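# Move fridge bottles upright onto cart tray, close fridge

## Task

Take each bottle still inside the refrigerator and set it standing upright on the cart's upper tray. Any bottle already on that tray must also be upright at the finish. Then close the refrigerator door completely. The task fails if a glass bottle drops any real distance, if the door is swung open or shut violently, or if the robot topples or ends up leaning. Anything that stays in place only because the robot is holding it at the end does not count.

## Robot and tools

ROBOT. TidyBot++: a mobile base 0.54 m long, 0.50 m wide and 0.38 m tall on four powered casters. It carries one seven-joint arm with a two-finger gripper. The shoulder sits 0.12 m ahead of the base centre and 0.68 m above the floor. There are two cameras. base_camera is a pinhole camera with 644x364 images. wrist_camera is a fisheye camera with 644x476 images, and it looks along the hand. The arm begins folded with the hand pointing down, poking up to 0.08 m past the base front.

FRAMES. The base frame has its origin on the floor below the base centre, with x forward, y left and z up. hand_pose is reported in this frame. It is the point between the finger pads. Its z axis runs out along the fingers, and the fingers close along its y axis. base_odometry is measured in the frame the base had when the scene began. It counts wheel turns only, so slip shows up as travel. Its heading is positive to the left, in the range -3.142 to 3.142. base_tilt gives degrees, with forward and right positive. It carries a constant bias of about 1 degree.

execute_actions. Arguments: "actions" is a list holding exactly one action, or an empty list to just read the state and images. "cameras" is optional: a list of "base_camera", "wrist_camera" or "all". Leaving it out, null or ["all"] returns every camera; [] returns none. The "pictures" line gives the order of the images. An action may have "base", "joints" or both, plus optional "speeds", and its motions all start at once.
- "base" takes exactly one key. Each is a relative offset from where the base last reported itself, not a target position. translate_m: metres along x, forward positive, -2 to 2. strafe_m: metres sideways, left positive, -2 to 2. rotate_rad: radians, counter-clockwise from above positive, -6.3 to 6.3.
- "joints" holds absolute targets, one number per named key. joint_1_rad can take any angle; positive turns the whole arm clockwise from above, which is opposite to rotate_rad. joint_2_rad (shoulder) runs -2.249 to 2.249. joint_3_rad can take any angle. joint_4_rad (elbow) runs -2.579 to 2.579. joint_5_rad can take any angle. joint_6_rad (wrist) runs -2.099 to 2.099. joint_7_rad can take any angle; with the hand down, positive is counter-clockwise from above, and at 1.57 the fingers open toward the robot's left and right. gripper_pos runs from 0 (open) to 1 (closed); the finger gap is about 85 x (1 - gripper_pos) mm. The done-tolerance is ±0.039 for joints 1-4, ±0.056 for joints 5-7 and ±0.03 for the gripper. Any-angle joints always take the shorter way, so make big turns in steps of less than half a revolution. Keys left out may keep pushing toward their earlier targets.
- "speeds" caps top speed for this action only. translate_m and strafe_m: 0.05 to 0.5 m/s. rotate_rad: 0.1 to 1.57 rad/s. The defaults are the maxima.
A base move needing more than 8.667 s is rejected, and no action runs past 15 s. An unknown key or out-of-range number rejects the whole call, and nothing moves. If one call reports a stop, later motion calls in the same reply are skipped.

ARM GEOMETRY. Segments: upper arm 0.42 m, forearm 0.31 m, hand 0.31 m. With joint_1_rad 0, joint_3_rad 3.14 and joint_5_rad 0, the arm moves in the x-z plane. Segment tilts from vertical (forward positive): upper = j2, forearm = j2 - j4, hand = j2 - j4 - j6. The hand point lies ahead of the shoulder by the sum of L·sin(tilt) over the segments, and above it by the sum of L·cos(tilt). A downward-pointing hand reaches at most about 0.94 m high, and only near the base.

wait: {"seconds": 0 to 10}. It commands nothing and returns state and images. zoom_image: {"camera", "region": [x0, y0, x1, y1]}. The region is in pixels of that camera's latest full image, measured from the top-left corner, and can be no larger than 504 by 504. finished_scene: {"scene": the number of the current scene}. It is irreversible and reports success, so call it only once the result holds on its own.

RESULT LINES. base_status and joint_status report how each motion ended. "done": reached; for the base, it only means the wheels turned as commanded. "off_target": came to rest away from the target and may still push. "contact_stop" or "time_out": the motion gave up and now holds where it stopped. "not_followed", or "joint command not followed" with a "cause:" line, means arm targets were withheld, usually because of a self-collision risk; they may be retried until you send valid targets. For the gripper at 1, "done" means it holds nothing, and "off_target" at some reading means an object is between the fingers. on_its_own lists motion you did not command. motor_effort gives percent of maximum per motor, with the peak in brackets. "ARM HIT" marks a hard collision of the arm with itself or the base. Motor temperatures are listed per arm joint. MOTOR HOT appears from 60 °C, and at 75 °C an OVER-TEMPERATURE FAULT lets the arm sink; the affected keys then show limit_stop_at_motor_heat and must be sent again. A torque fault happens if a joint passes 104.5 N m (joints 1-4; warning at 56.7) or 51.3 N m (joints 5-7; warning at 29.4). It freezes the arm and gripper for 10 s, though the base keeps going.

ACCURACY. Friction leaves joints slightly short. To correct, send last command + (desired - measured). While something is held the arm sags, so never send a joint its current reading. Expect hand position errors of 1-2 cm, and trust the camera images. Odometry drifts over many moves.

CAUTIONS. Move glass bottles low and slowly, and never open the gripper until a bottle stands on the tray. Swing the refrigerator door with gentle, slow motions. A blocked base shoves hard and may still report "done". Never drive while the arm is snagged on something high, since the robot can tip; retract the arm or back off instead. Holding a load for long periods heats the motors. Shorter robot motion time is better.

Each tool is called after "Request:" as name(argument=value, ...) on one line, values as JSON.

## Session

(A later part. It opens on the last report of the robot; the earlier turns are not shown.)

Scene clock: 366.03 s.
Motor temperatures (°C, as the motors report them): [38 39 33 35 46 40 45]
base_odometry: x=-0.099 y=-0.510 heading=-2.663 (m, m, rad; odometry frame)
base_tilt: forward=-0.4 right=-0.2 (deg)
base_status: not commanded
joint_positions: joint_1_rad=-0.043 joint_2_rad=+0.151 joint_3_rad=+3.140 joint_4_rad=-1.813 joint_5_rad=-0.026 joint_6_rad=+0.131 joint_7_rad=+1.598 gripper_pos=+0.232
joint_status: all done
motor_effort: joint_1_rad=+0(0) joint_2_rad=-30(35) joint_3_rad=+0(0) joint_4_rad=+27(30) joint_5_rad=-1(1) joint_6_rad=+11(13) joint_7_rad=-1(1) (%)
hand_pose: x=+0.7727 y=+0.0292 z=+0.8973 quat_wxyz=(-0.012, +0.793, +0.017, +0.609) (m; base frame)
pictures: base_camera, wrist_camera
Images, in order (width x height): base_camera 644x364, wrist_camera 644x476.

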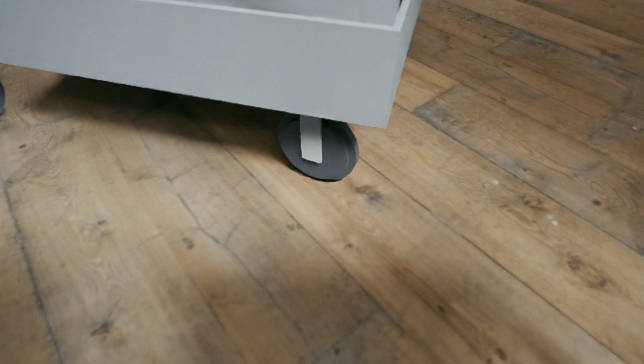

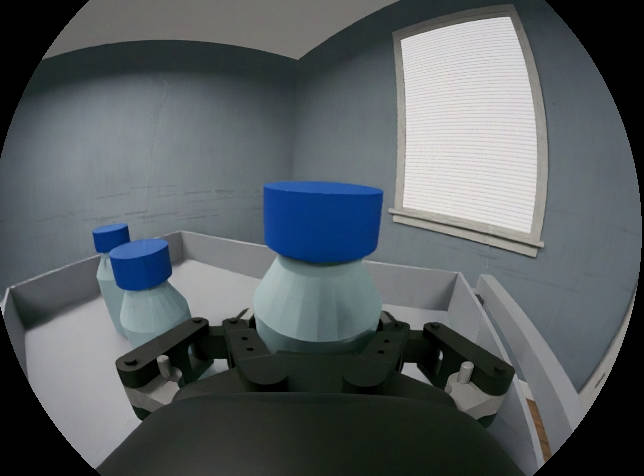

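Request:
execute_actions(actions=[{"joints": {"joint_2_rad": 0.17}}], cameras=["wrist_camera"])

Request:
execute_actions(actions=[{"joints": {"joint_2_rad": 0.195}}], cameras=["wrist_camera"])

Scene clock: 377.73 s.
Motor temperatures (°C, as the motors report them): [38 39 33 35 46 40 45]
base_odometry: x=-0.099 y=-0.510 heading=-2.663 (m, m, rad; odometry frame)
base_tilt: forward=-0.5 right=-0.1 (deg)
base_status: not commanded
joint_positions: joint_1_rad=-0.043 joint_2_rad=+0.190 joint_3_rad=+3.140 joint_4_rad=-1.813 joint_5_rad=-0.026 joint_6_rad=+0.131 joint_7_rad=+1.598 gripper_pos=+0.232
joint_status: all done
motor_effort: joint_1_rad=+0(0) joint_2_rad=-32(33) joint_3_rad=+0(0) joint_4_rad=+27(28) joint_5_rad=+0(1) joint_6_rad=+11(13) joint_7_rad=-1(1) (%)
hand_pose: x=+0.7807 y=+0.0295 z=+0.8712 quat_wxyz=(-0.011, +0.805, +0.017, +0.593) (m; base frame)
pictures: wrist_camera
Images, in order (width x height): wrist_camera 644x476.

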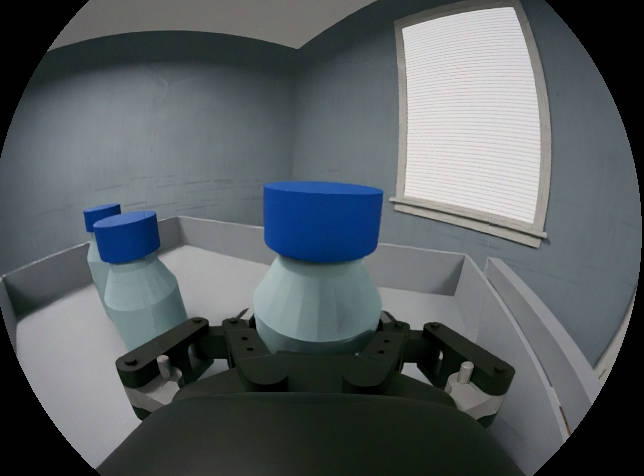

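Scene clock: 378.47 s.
Motor temperatures (°C, as the motors report them): [38 39 33 35 46 40 45]
base_odometry: x=-0.099 y=-0.510 heading=-2.663 (m, m, rad; odometry frame)
base_tilt: forward=-0.4 right=-0.2 (deg)
base_status: not commanded
joint_positions: joint_1_rad=-0.043 joint_2_rad=+0.211 joint_3_rad=+3.140 joint_4_rad=-1.813 joint_5_rad=-0.026 joint_6_rad=+0.131 joint_7_rad=+1.598 gripper_pos=+0.232
joint_status: all done
motor_effort: joint_1_rad=+0(0) joint_2_rad=-33(33) joint_3_rad=+0(0) joint_4_rad=+27(28) joint_5_rad=-1(1) joint_6_rad=+12(12) joint_7_rad=-1(1) (%)
hand_pose: x=+0.7845 y=+0.0297 z=+0.8574 quat_wxyz=(-0.011, +0.811, +0.017, +0.585) (m; base frame)
pictures: wrist_camera
Images, in order (width x height): wrist_camera 644x476.

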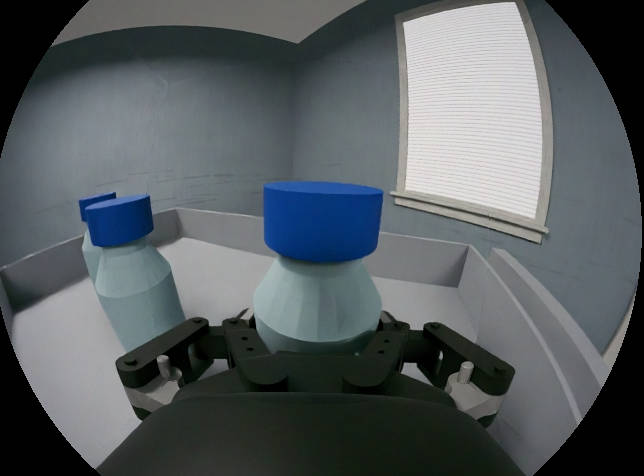

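Request:
execute_actions(actions=[{"joints": {"joint_2_rad": 0.217}}], cameras=["wrist_camera"])

Scene clock: 386.67 s.
Motor temperatures (°C, as the motors report them): [38 39 33 35 46 40 45]
base_odometry: x=-0.099 y=-0.510 heading=-2.663 (m, m, rad; odometry frame)
base_tilt: forward=-0.4 right=-0.2 (deg)
base_status: not commanded
joint_positions: joint_1_rad=-0.043 joint_2_rad=+0.223 joint_3_rad=+3.140 joint_4_rad=-1.812 joint_5_rad=-0.026 joint_6_rad=+0.135 joint_7_rad=+1.598 gripper_pos=+0.232
joint_status: all done
motor_effort: joint_1_rad=+0(0) joint_2_rad=-32(33) joint_3_rad=+0(1) joint_4_rad=+25(27) joint_5_rad=-2(2) joint_6_rad=+11(11) joint_7_rad=-1(2) (%)
hand_pose: x=+0.7870 y=+0.0298 z=+0.8511 quat_wxyz=(-0.011, +0.813, +0.017, +0.582) (m; base frame)
pictures: wrist_camera
Images, in order (width x height): wrist_camera 644x476.

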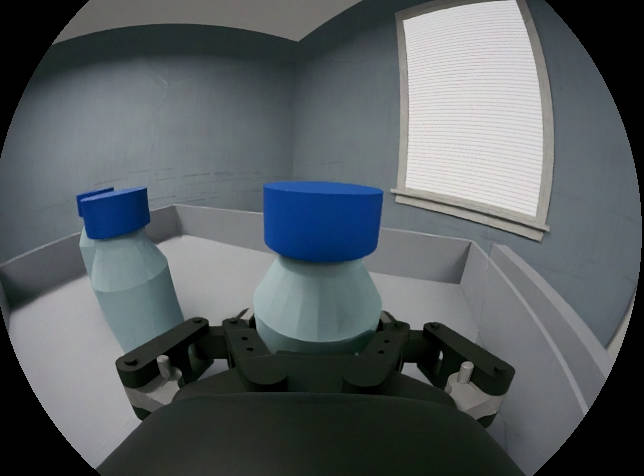

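Request:
execute_actions(actions=[{"joints": {"gripper_pos": 0.0, "joint_2_rad": 0.228, "joint_4_rad": -1.808, "joint_6_rad": 0.145}}], cameras=["wrist_camera"])

Scene clock: 392.77 s.
Motor temperatures (°C, as the motors report them): [38 39 33 35 46 40 45]
base_odometry: x=-0.099 y=-0.510 heading=-2.663 (m, m, rad; odometry frame)
base_tilt: forward=-0.4 right=-0.2 (deg)
base_status: not commanded
joint_positions: joint_1_rad=-0.043 joint_2_rad=+0.223 joint_3_rad=+3.140 joint_4_rad=-1.812 joint_5_rad=-0.026 joint_6_rad=+0.135 joint_7_rad=+1.598 gripper_pos=+0.000
joint_status: all done
motor_effort: joint_1_rad=+0(0) joint_2_rad=-28(31) joint_3_rad=+0(0) joint_4_rad=+22(26) joint_5_rad=+0(0) joint_6_rad=+8(11) joint_7_rad=-1(1) (%)
hand_pose: x=+0.7872 y=+0.0298 z=+0.8508 quat_wxyz=(-0.011, +0.813, +0.017, +0.582) (m; base frame)
pictures: wrist_camera
Images, in order (width x height): wrist_camera 644x476.

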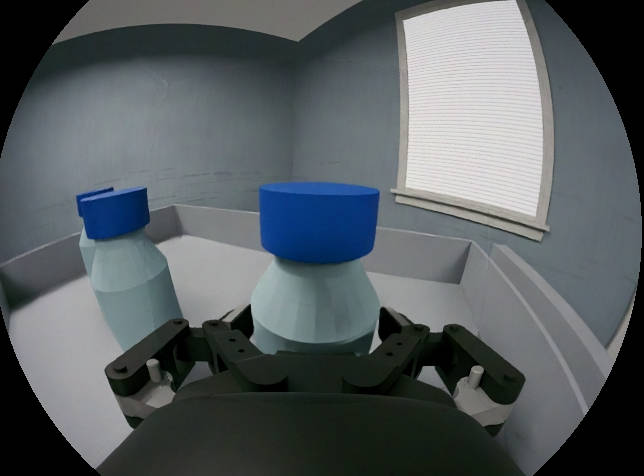

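Request:
execute_actions(actions=[{"joints": {"joint_2_rad": -0.12}}], cameras=["wrist_camera"])

Request:
execute_actions(actions=[{"base": {"rotate_rad": 1.23}, "joints": {"joint_1_rad": 0.0, "gripper_pos": 1.0}, "speeds": {"rotate_rad": 1.3}}])

Scene clock: 471.73 s.
Motor temperatures (°C, as the motors report them): [38 39 33 35 46 40 45]
base_odometry: x=-0.099 y=-0.510 heading=-2.663 (m, m, rad; odometry frame)
base_tilt: forward=-0.4 right=-0.2 (deg)
base_status: not commanded
joint_positions: joint_1_rad=-0.043 joint_2_rad=-0.124 joint_3_rad=+3.140 joint_4_rad=-1.810 joint_5_rad=-0.026 joint_6_rad=+0.135 joint_7_rad=+1.598 gripper_pos=+0.000
joint_status: all done
motor_effort: joint_1_rad=+0(0) joint_2_rad=-17(30) joint_3_rad=+0(0) joint_4_rad=+25(25) joint_5_rad=-1(0) joint_6_rad=+9(9) joint_7_rad=-1(1) (%)
hand_pose: x=+0.6897 y=+0.0256 z=+1.0698 quat_wxyz=(-0.014, +0.700, +0.015, +0.714) (m; base frame)
pictures: wrist_camera
Images, in order (width x height): wrist_camera 644x476.

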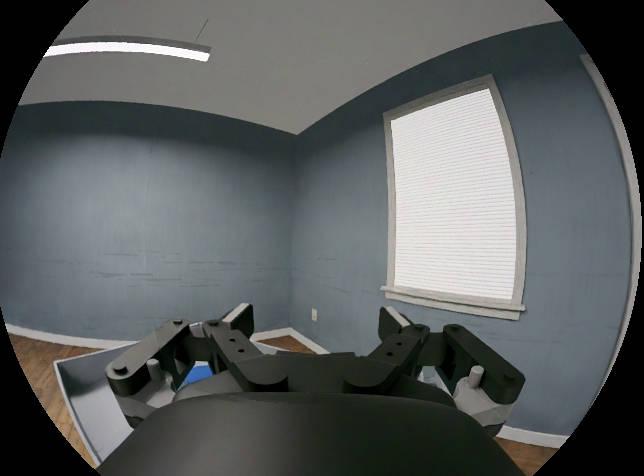

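Scene clock: 473.80 s.
Motor temperatures (°C, as the motors report them): [38 39 33 35 46 40 45]
base_odometry: x=-0.099 y=-0.510 heading=-1.433 (m, m, rad; odometry frame)
base_tilt: forward=-0.5 right=-0.1 (deg)
base_status: done
joint_positions: joint_1_rad=-0.002 joint_2_rad=-0.123 joint_3_rad=+3.141 joint_4_rad=-1.810 joint_5_rad=-0.026 joint_6_rad=+0.135 joint_7_rad=+1.598 gripper_pos=+0.999
joint_status: all done
motor_effort: joint_1_rad=+0(3) joint_2_rad=-17(19) joint_3_rad=-1(3) joint_4_rad=+25(25) joint_5_rad=-1(1) joint_6_rad=+9(9) joint_7_rad=-1(1) (%)
hand_pose: x=+0.6907 y=+0.0023 z=+1.0691 quat_wxyz=(+0.001, +0.700, +0.001, +0.714) (m; base frame)
pictures: base_camera, wrist_camera
Images, in order (width x height): base_camera 644x364, wrist_camera 644x476.

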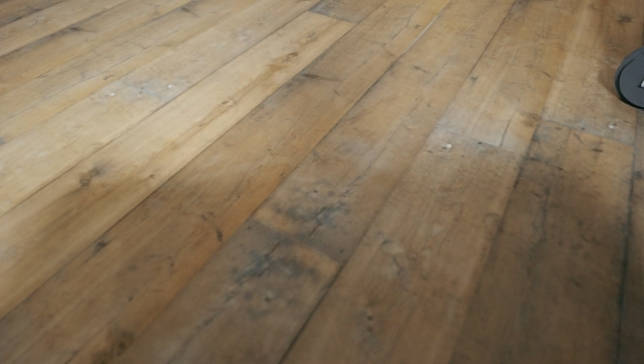

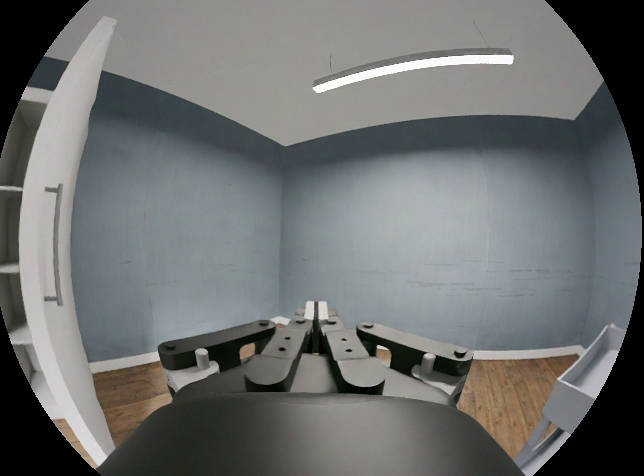

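Request:
execute_actions(actions=[{"base": {"translate_m": 1.13}, "joints": {"joint_2_rad": 1.22, "joint_4_rad": -2.10, "joint_6_rad": 1.53}, "speeds": {"translate_m": 0.5}}], cameras=["wrist_camera"])

Request:
execute_actions(actions=[{"base": {"rotate_rad": 1.80}, "speeds": {"rotate_rad": 1.3}}])

Scene clock: 481.90 s.
Motor temperatures (°C, as the motors report them): [38 39 33 35 46 40 45]
base_odometry: x=+0.057 y=-1.629 heading=-1.433 (m, m, rad; odometry frame)
base_tilt: forward=-0.3 right=-0.2 (deg)
base_status: done
joint_positions: joint_1_rad=-0.002 joint_2_rad=+1.214 joint_3_rad=+3.141 joint_4_rad=-2.090 joint_5_rad=-0.026 joint_6_rad=+1.495 joint_7_rad=+1.598 gripper_pos=+0.999
joint_status: all done
motor_effort: joint_1_rad=+0(1) joint_2_rad=-37(41) joint_3_rad=-1(0) joint_4_rad=+3(25) joint_5_rad=-1(1) joint_6_rad=+9(10) joint_7_rad=-1(1) (%)
hand_pose: x=+0.7651 y=-0.0047 z=+0.4454 quat_wxyz=(+0.017, +0.786, +0.003, +0.618) (m; base frame)
pictures: wrist_camera
Images, in order (width x height): wrist_camera 644x476.

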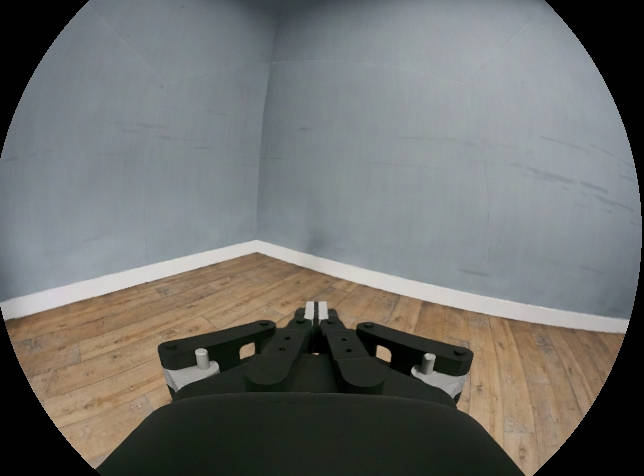

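Scene clock: 484.67 s.
Motor temperatures (°C, as the motors report them): [38 39 33 35 46 40 45]
base_odometry: x=+0.057 y=-1.629 heading=+0.367 (m, m, rad; odometry frame)
base_tilt: forward=-0.4 right=-0.2 (deg)
base_status: done
joint_positions: joint_1_rad=-0.003 joint_2_rad=+1.214 joint_3_rad=+3.141 joint_4_rad=-2.090 joint_5_rad=-0.027 joint_6_rad=+1.495 joint_7_rad=+1.598 gripper_pos=+0.999
joint_status: not commanded
motor_effort: joint_1_rad=+0(4) joint_2_rad=-38(39) joint_3_rad=-1(3) joint_4_rad=+3(3) joint_5_rad=+0(2) joint_6_rad=+9(9) joint_7_rad=-1(1) (%)
hand_pose: x=+0.7651 y=-0.0044 z=+0.4454 quat_wxyz=(+0.017, +0.786, +0.003, +0.618) (m; base frame)
pictures: base_camera, wrist_camera
Images, in order (width x height): base_camera 644x364, wrist_camera 644x476.

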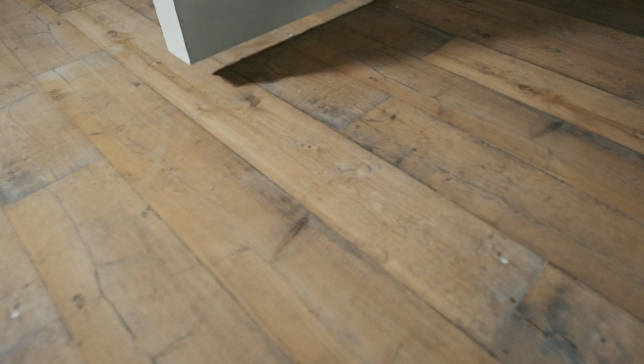

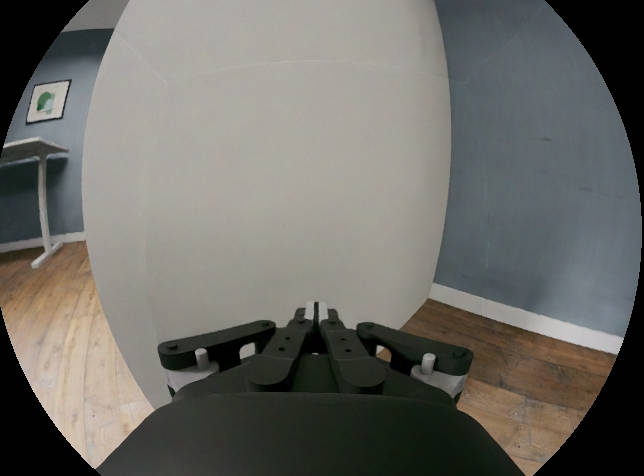

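Request:
execute_actions(actions=[{"base": {"translate_m": 0.11}, "speeds": {"translate_m": 0.2}}], cameras=["base_camera"])

Request:
execute_actions(actions=[{"base": {"translate_m": 0.33}, "speeds": {"translate_m": 0.09}}])

Scene clock: 492.30 s.
Motor temperatures (°C, as the motors report them): [38 39 33 35 46 40 45]
base_odometry: x=+0.160 y=-1.590 heading=+0.368 (m, m, rad; odometry frame)
base_tilt: forward=-0.4 right=-0.2 (deg)
base_status: done
joint_positions: joint_1_rad=-0.003 joint_2_rad=+1.214 joint_3_rad=+3.141 joint_4_rad=-2.094 joint_5_rad=-0.027 joint_6_rad=+1.496 joint_7_rad=+1.598 gripper_pos=+0.999
joint_status: not commanded
motor_effort: joint_1_rad=+0(1) joint_2_rad=-38(39) joint_3_rad=-1(1) joint_4_rad=+3(4) joint_5_rad=-1(2) joint_6_rad=+10(10) joint_7_rad=-1(1) (%)
hand_pose: x=+0.7635 y=-0.0044 z=+0.4444 quat_wxyz=(+0.017, +0.787, +0.003, +0.617) (m; base frame)
pictures: base_camera
Images, in order (width x height): base_camera 644x364.

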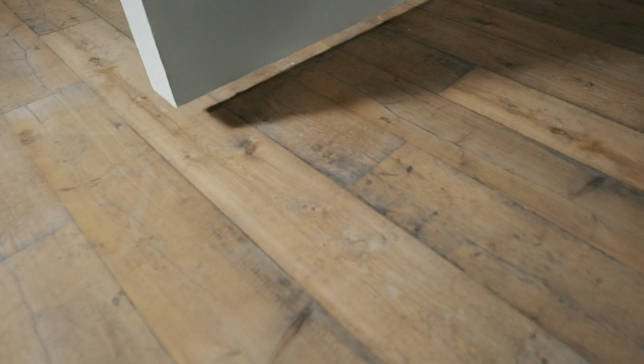

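Scene clock: 496.47 s.
Motor temperatures (°C, as the motors report them): [38 39 33 35 46 40 45]
base_odometry: x=+0.468 y=-1.470 heading=+0.369 (m, m, rad; odometry frame)
base_tilt: forward=-0.4 right=-0.2 (deg)
base_status: done
joint_positions: joint_1_rad=+0.001 joint_2_rad=+1.216 joint_3_rad=+3.141 joint_4_rad=-2.104 joint_5_rad=-0.031 joint_6_rad=+1.496 joint_7_rad=+1.598 gripper_pos=+0.999
joint_status: not commanded
motor_effort: joint_1_rad=+0(4) joint_2_rad=-38(39) joint_3_rad=-1(3) joint_4_rad=+3(11) joint_5_rad=-1(3) joint_6_rad=+9(10) joint_7_rad=-1(1) (%)
hand_pose: x=+0.7591 y=-0.0086 z=+0.4407 quat_wxyz=(+0.020, +0.791, +0.000, +0.612) (m; base frame)
pictures: base_camera, wrist_camera
Images, in order (width x height): base_camera 644x364, wrist_camera 644x476.

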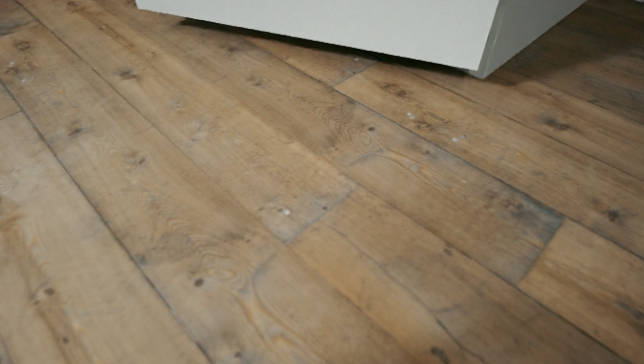

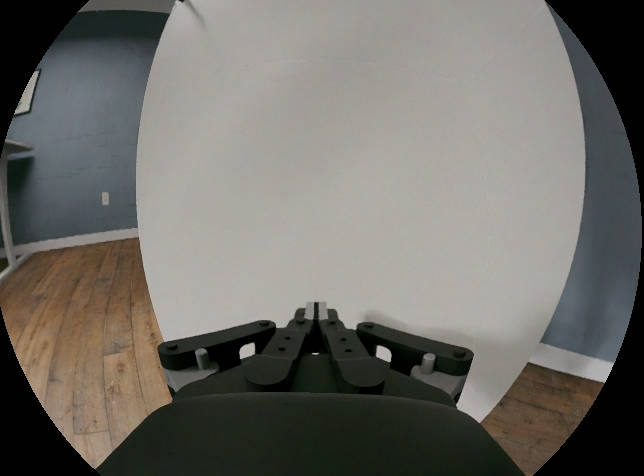

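Request:
execute_actions(actions=[])

Scene clock: 498.37 s.
Motor temperatures (°C, as the motors report them): [38 39 33 35 46 40 45]
base_odometry: x=+0.468 y=-1.470 heading=+0.369 (m, m, rad; odometry frame)
base_tilt: forward=-0.5 right=-0.1 (deg)
base_status: done
joint_positions: joint_1_rad=+0.001 joint_2_rad=+1.216 joint_3_rad=+3.141 joint_4_rad=-2.104 joint_5_rad=-0.031 joint_6_rad=+1.496 joint_7_rad=+1.598 gripper_pos=+0.999
joint_status: not commanded
motor_effort: joint_1_rad=+0(4) joint_2_rad=-38(39) joint_3_rad=-1(3) joint_4_rad=+3(11) joint_5_rad=-2(3) joint_6_rad=+8(10) joint_7_rad=-1(1) (%)
hand_pose: x=+0.7591 y=-0.0086 z=+0.4407 quat_wxyz=(+0.020, +0.791, +0.000, +0.612) (m; base frame)
pictures: base_camera, wrist_camera
Images, in order (width x height): base_camera 644x364, wrist_camera 644x476.

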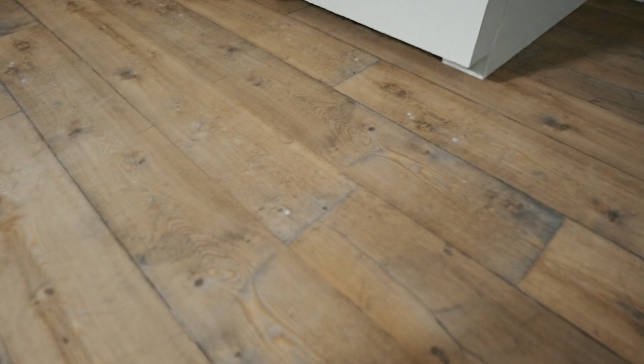

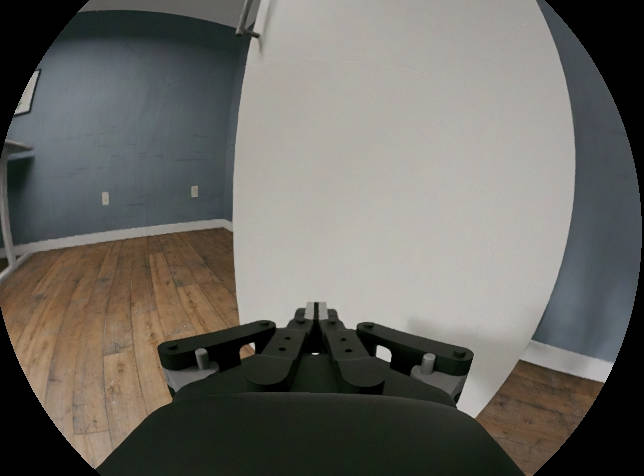

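Request:
execute_actions(actions=[])

Request:
zoom_image(camera="base_camera", region=[260, 0, 620, 130])

Scene clock: 502.97 s.
Motor temperatures (°C, as the motors report them): [38 39 33 35 46 40 45]
base_odometry: x=+0.468 y=-1.470 heading=+0.369 (m, m, rad; odometry frame)
base_tilt: forward=-0.5 right=-0.1 (deg)
base_status: done
joint_positions: joint_1_rad=+0.001 joint_2_rad=+1.216 joint_3_rad=+3.141 joint_4_rad=-2.104 joint_5_rad=-0.031 joint_6_rad=+1.496 joint_7_rad=+1.598 gripper_pos=+0.999
joint_status: not commanded
motor_effort: joint_1_rad=+0(4) joint_2_rad=-37(39) joint_3_rad=-1(3) joint_4_rad=+3(11) joint_5_rad=-1(3) joint_6_rad=+8(10) joint_7_rad=-1(1) (%)
hand_pose: x=+0.7591 y=-0.0086 z=+0.4407 quat_wxyz=(+0.020, +0.791, +0.000, +0.612) (m; base frame)
pictures: base_camera, wrist_camera
Images, in order (width x height): base_camera 644x364, wrist_camera 644x476.

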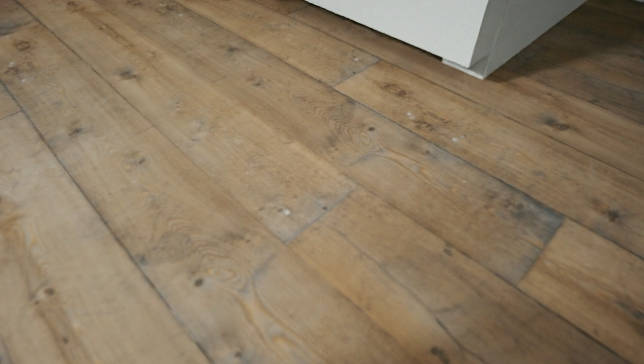

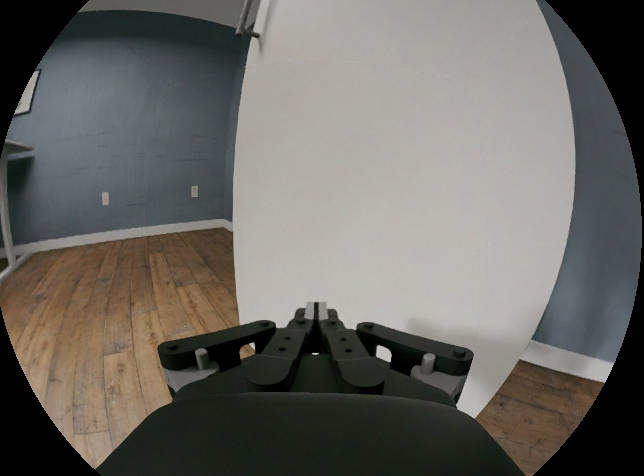

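Region (260, 0, 620, 130) of base_camera's 644x364 image, scaled by 1.400; it fills the top 182 rows of this view, and the rest is white.

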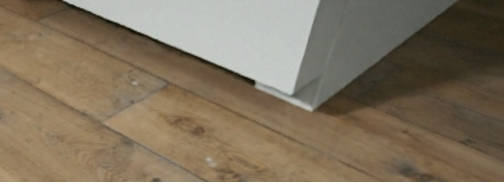

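Request:
execute_actions(actions=[{"base": {"translate_m": 0.15}, "speeds": {"translate_m": 0.2}}], cameras=["base_camera"])

Request:
execute_actions(actions=[{"base": {"translate_m": 0.045}, "speeds": {"translate_m": 0.05}}])

Scene clock: 515.70 s.
Motor temperatures (°C, as the motors report them): [38 39 33 35 46 40 45]
base_odometry: x=+0.608 y=-1.416 heading=+0.370 (m, m, rad; odometry frame)
base_tilt: forward=-0.5 right=-0.2 (deg)
base_status: done
joint_positions: joint_1_rad=+0.001 joint_2_rad=+1.216 joint_3_rad=+3.141 joint_4_rad=-2.102 joint_5_rad=-0.031 joint_6_rad=+1.496 joint_7_rad=+1.598 gripper_pos=+0.999
joint_status: not commanded
motor_effort: joint_1_rad=+0(1) joint_2_rad=-38(39) joint_3_rad=-1(1) joint_4_rad=+3(4) joint_5_rad=-2(1) joint_6_rad=+8(9) joint_7_rad=-1(1) (%)
hand_pose: x=+0.7596 y=-0.0086 z=+0.4410 quat_wxyz=(+0.020, +0.790, +0.000, +0.613) (m; base frame)
pictures: base_camera
Images, in order (width x height): base_camera 644x364.

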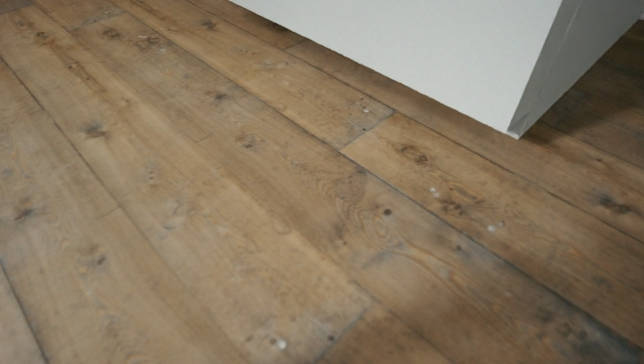

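Scene clock: 517.03 s.
Motor temperatures (°C, as the motors report them): [38 39 33 35 46 40 45]
base_odometry: x=+0.650 y=-1.400 heading=+0.371 (m, m, rad; odometry frame)
base_tilt: forward=-0.5 right=-0.2 (deg)
base_status: done
joint_positions: joint_1_rad=-0.017 joint_2_rad=+1.219 joint_3_rad=+3.139 joint_4_rad=-2.121 joint_5_rad=-0.031 joint_6_rad=+1.496 joint_7_rad=+1.598 gripper_pos=+0.999
joint_status: not commanded
motor_effort: joint_1_rad=+3(5) joint_2_rad=-39(41) joint_3_rad=+2(4) joint_4_rad=+7(9) joint_5_rad=-5(5) joint_6_rad=+10(10) joint_7_rad=-1(1) (%)
hand_pose: x=+0.7516 y=+0.0037 z=+0.4345 quat_wxyz=(+0.013, +0.797, +0.007, +0.604) (m; base frame)
pictures: base_camera, wrist_camera
Images, in order (width x height): base_camera 644x364, wrist_camera 644x476.

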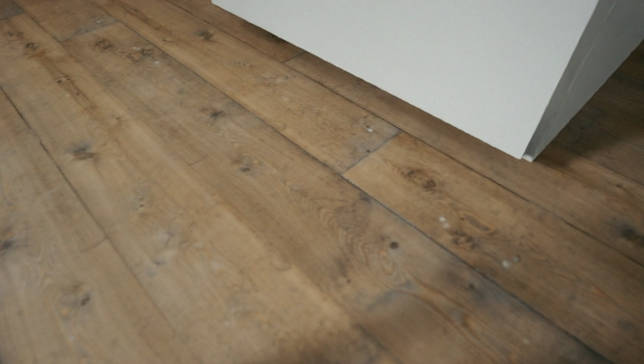

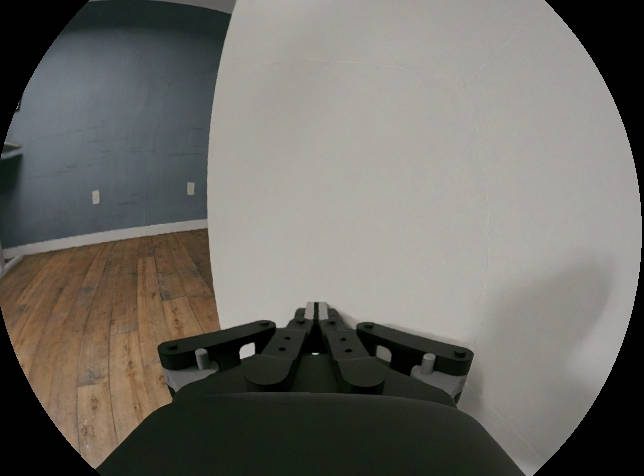

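Request:
execute_actions(actions=[])

Scene clock: 526.47 s.
Motor temperatures (°C, as the motors report them): [38 39 33 35 46 40 45]
base_odometry: x=+0.650 y=-1.400 heading=+0.371 (m, m, rad; odometry frame)
base_tilt: forward=-0.4 right=-0.2 (deg)
base_status: done
joint_positions: joint_1_rad=-0.017 joint_2_rad=+1.219 joint_3_rad=+3.139 joint_4_rad=-2.121 joint_5_rad=-0.031 joint_6_rad=+1.496 joint_7_rad=+1.598 gripper_pos=+0.999
joint_status: not commanded
motor_effort: joint_1_rad=+3(5) joint_2_rad=-39(41) joint_3_rad=+2(4) joint_4_rad=+7(9) joint_5_rad=-5(5) joint_6_rad=+10(10) joint_7_rad=-1(1) (%)
hand_pose: x=+0.7516 y=+0.0037 z=+0.4345 quat_wxyz=(+0.013, +0.797, +0.007, +0.604) (m; base frame)
pictures: base_camera, wrist_camera
Images, in order (width x height): base_camera 644x364, wrist_camera 644x476.

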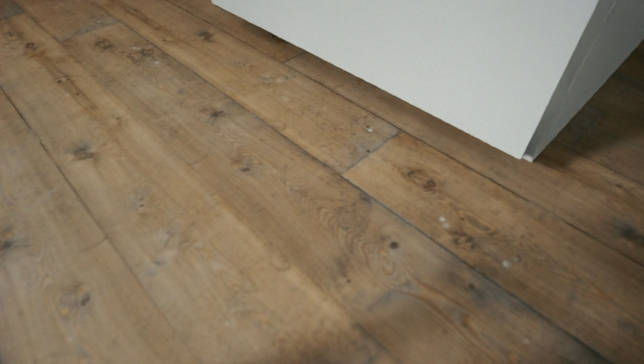

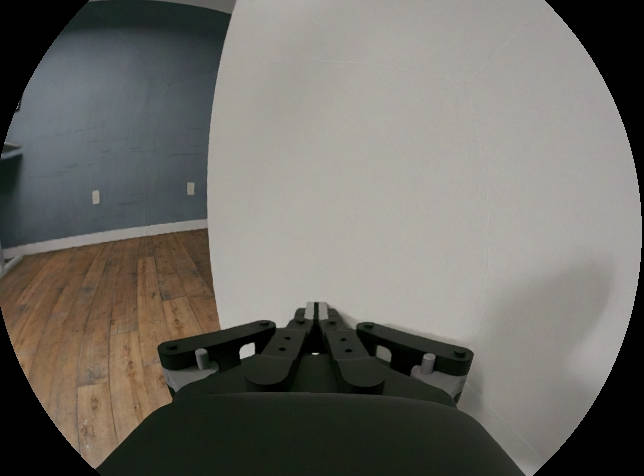

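Request:
execute_actions(actions=[{"base":{"translate_m":-0.2},"joints":{"joint_1_rad":-1.0},"speeds":{"translate_m":0.3}}])

Scene clock: 534.30 s.
Motor temperatures (°C, as the motors report them): [38 39 33 35 46 40 45]
base_odometry: x=+0.463 y=-1.472 heading=+0.372 (m, m, rad; odometry frame)
base_tilt: forward=-0.5 right=-0.2 (deg)
base_status: done
joint_positions: joint_1_rad=-0.997 joint_2_rad=+1.219 joint_3_rad=+3.139 joint_4_rad=-2.097 joint_5_rad=-0.031 joint_6_rad=+1.497 joint_7_rad=+1.598 gripper_pos=+0.999
joint_status: all done
motor_effort: joint_1_rad=+0(4) joint_2_rad=-37(38) joint_3_rad=-1(3) joint_4_rad=+3(7) joint_5_rad=-2(4) joint_6_rad=+9(9) joint_7_rad=-1(1) (%)
hand_pose: x=+0.4732 y=+0.5352 z=+0.4404 quat_wxyz=(-0.277, +0.693, +0.378, +0.548) (m; base frame)
pictures: base_camera, wrist_camera
Images, in order (width x height): base_camera 644x364, wrist_camera 644x476.

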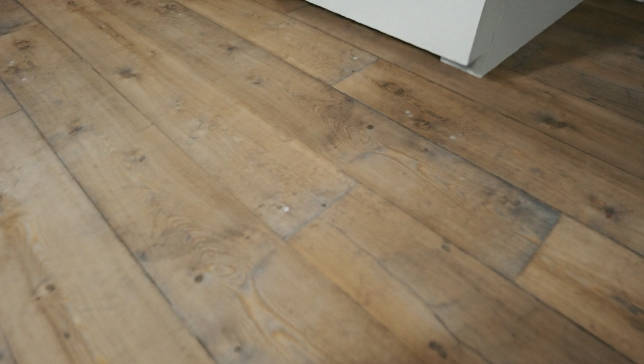

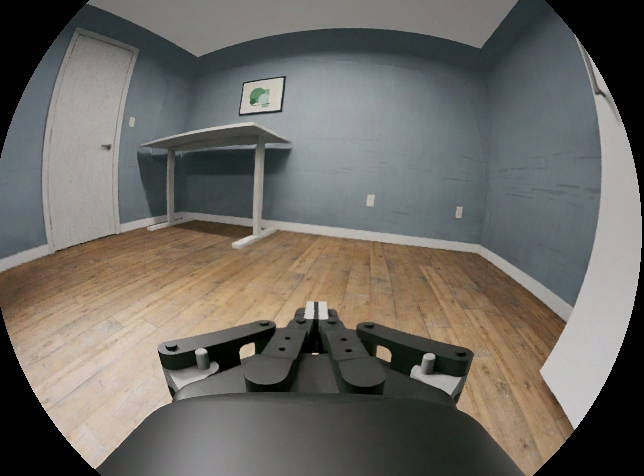

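Request:
execute_actions(actions=[{"joints":{"joint_1_rad":-2.45,"joint_2_rad":0.1,"joint_4_rad":-1.5,"joint_6_rad":-0.15}}])

Scene clock: 545.13 s.
Motor temperatures (°C, as the motors report them): [38 39 33 35 46 40 45]
base_odometry: x=+0.463 y=-1.472 heading=+0.372 (m, m, rad; odometry frame)
base_tilt: forward=-0.5 right=-0.1 (deg)
base_status: not commanded
joint_positions: joint_1_rad=-2.445 joint_2_rad=+0.102 joint_3_rad=+3.139 joint_4_rad=-1.509 joint_5_rad=-0.031 joint_6_rad=-0.114 joint_7_rad=+1.598 gripper_pos=+0.999
joint_status: all done
motor_effort: joint_1_rad=+0(2) joint_2_rad=-26(42) joint_3_rad=+0(3) joint_4_rad=+25(24) joint_5_rad=-1(0) joint_6_rad=+9(10) joint_7_rad=-1(1) (%)
hand_pose: x=-0.3933 y=+0.4232 z=+1.0402 quat_wxyz=(-0.613, +0.258, +0.714, +0.219) (m; base frame)
pictures: base_camera, wrist_camera
Images, in order (width x height): base_camera 644x364, wrist_camera 644x476.

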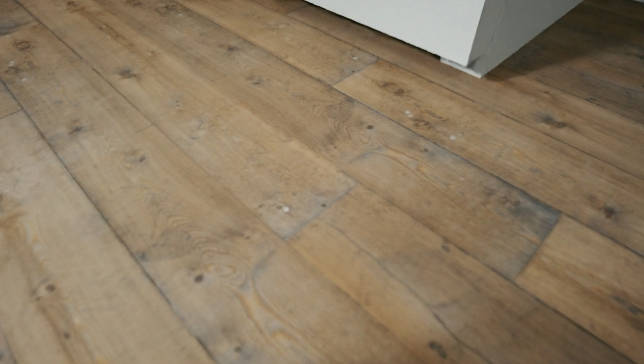

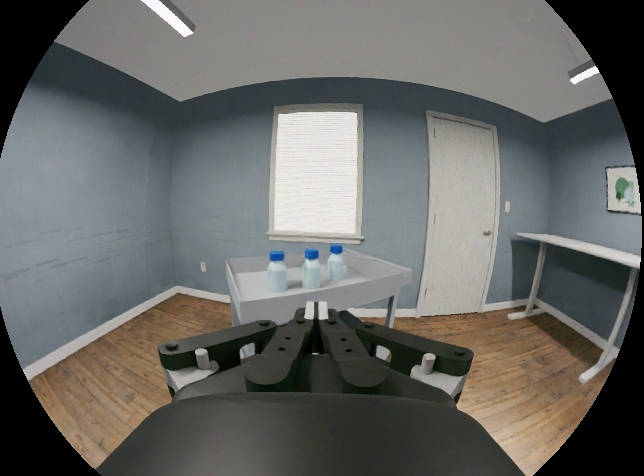

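Request:
zoom_image(camera="wrist_camera", region=[210, 230, 430, 330])

Request:
zoom_image(camera="base_camera", region=[290, 0, 600, 100])

Region (210, 230, 430, 330) of wrist_camera's 644x476 image, scaled by 2.291; it fills the top 229 rows of this view, and the rest is white.

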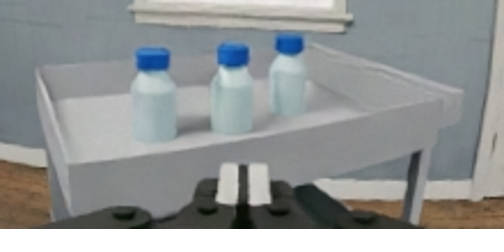

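Region (290, 0, 600, 100) of base_camera's 644x364 image, scaled by 1.626; it fills the top 163 rows of this view, and the rest is white.

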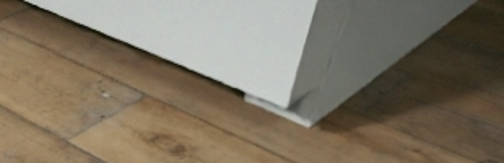

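Request:
finished_scene(scene=2)

The scene is finished: the task was done.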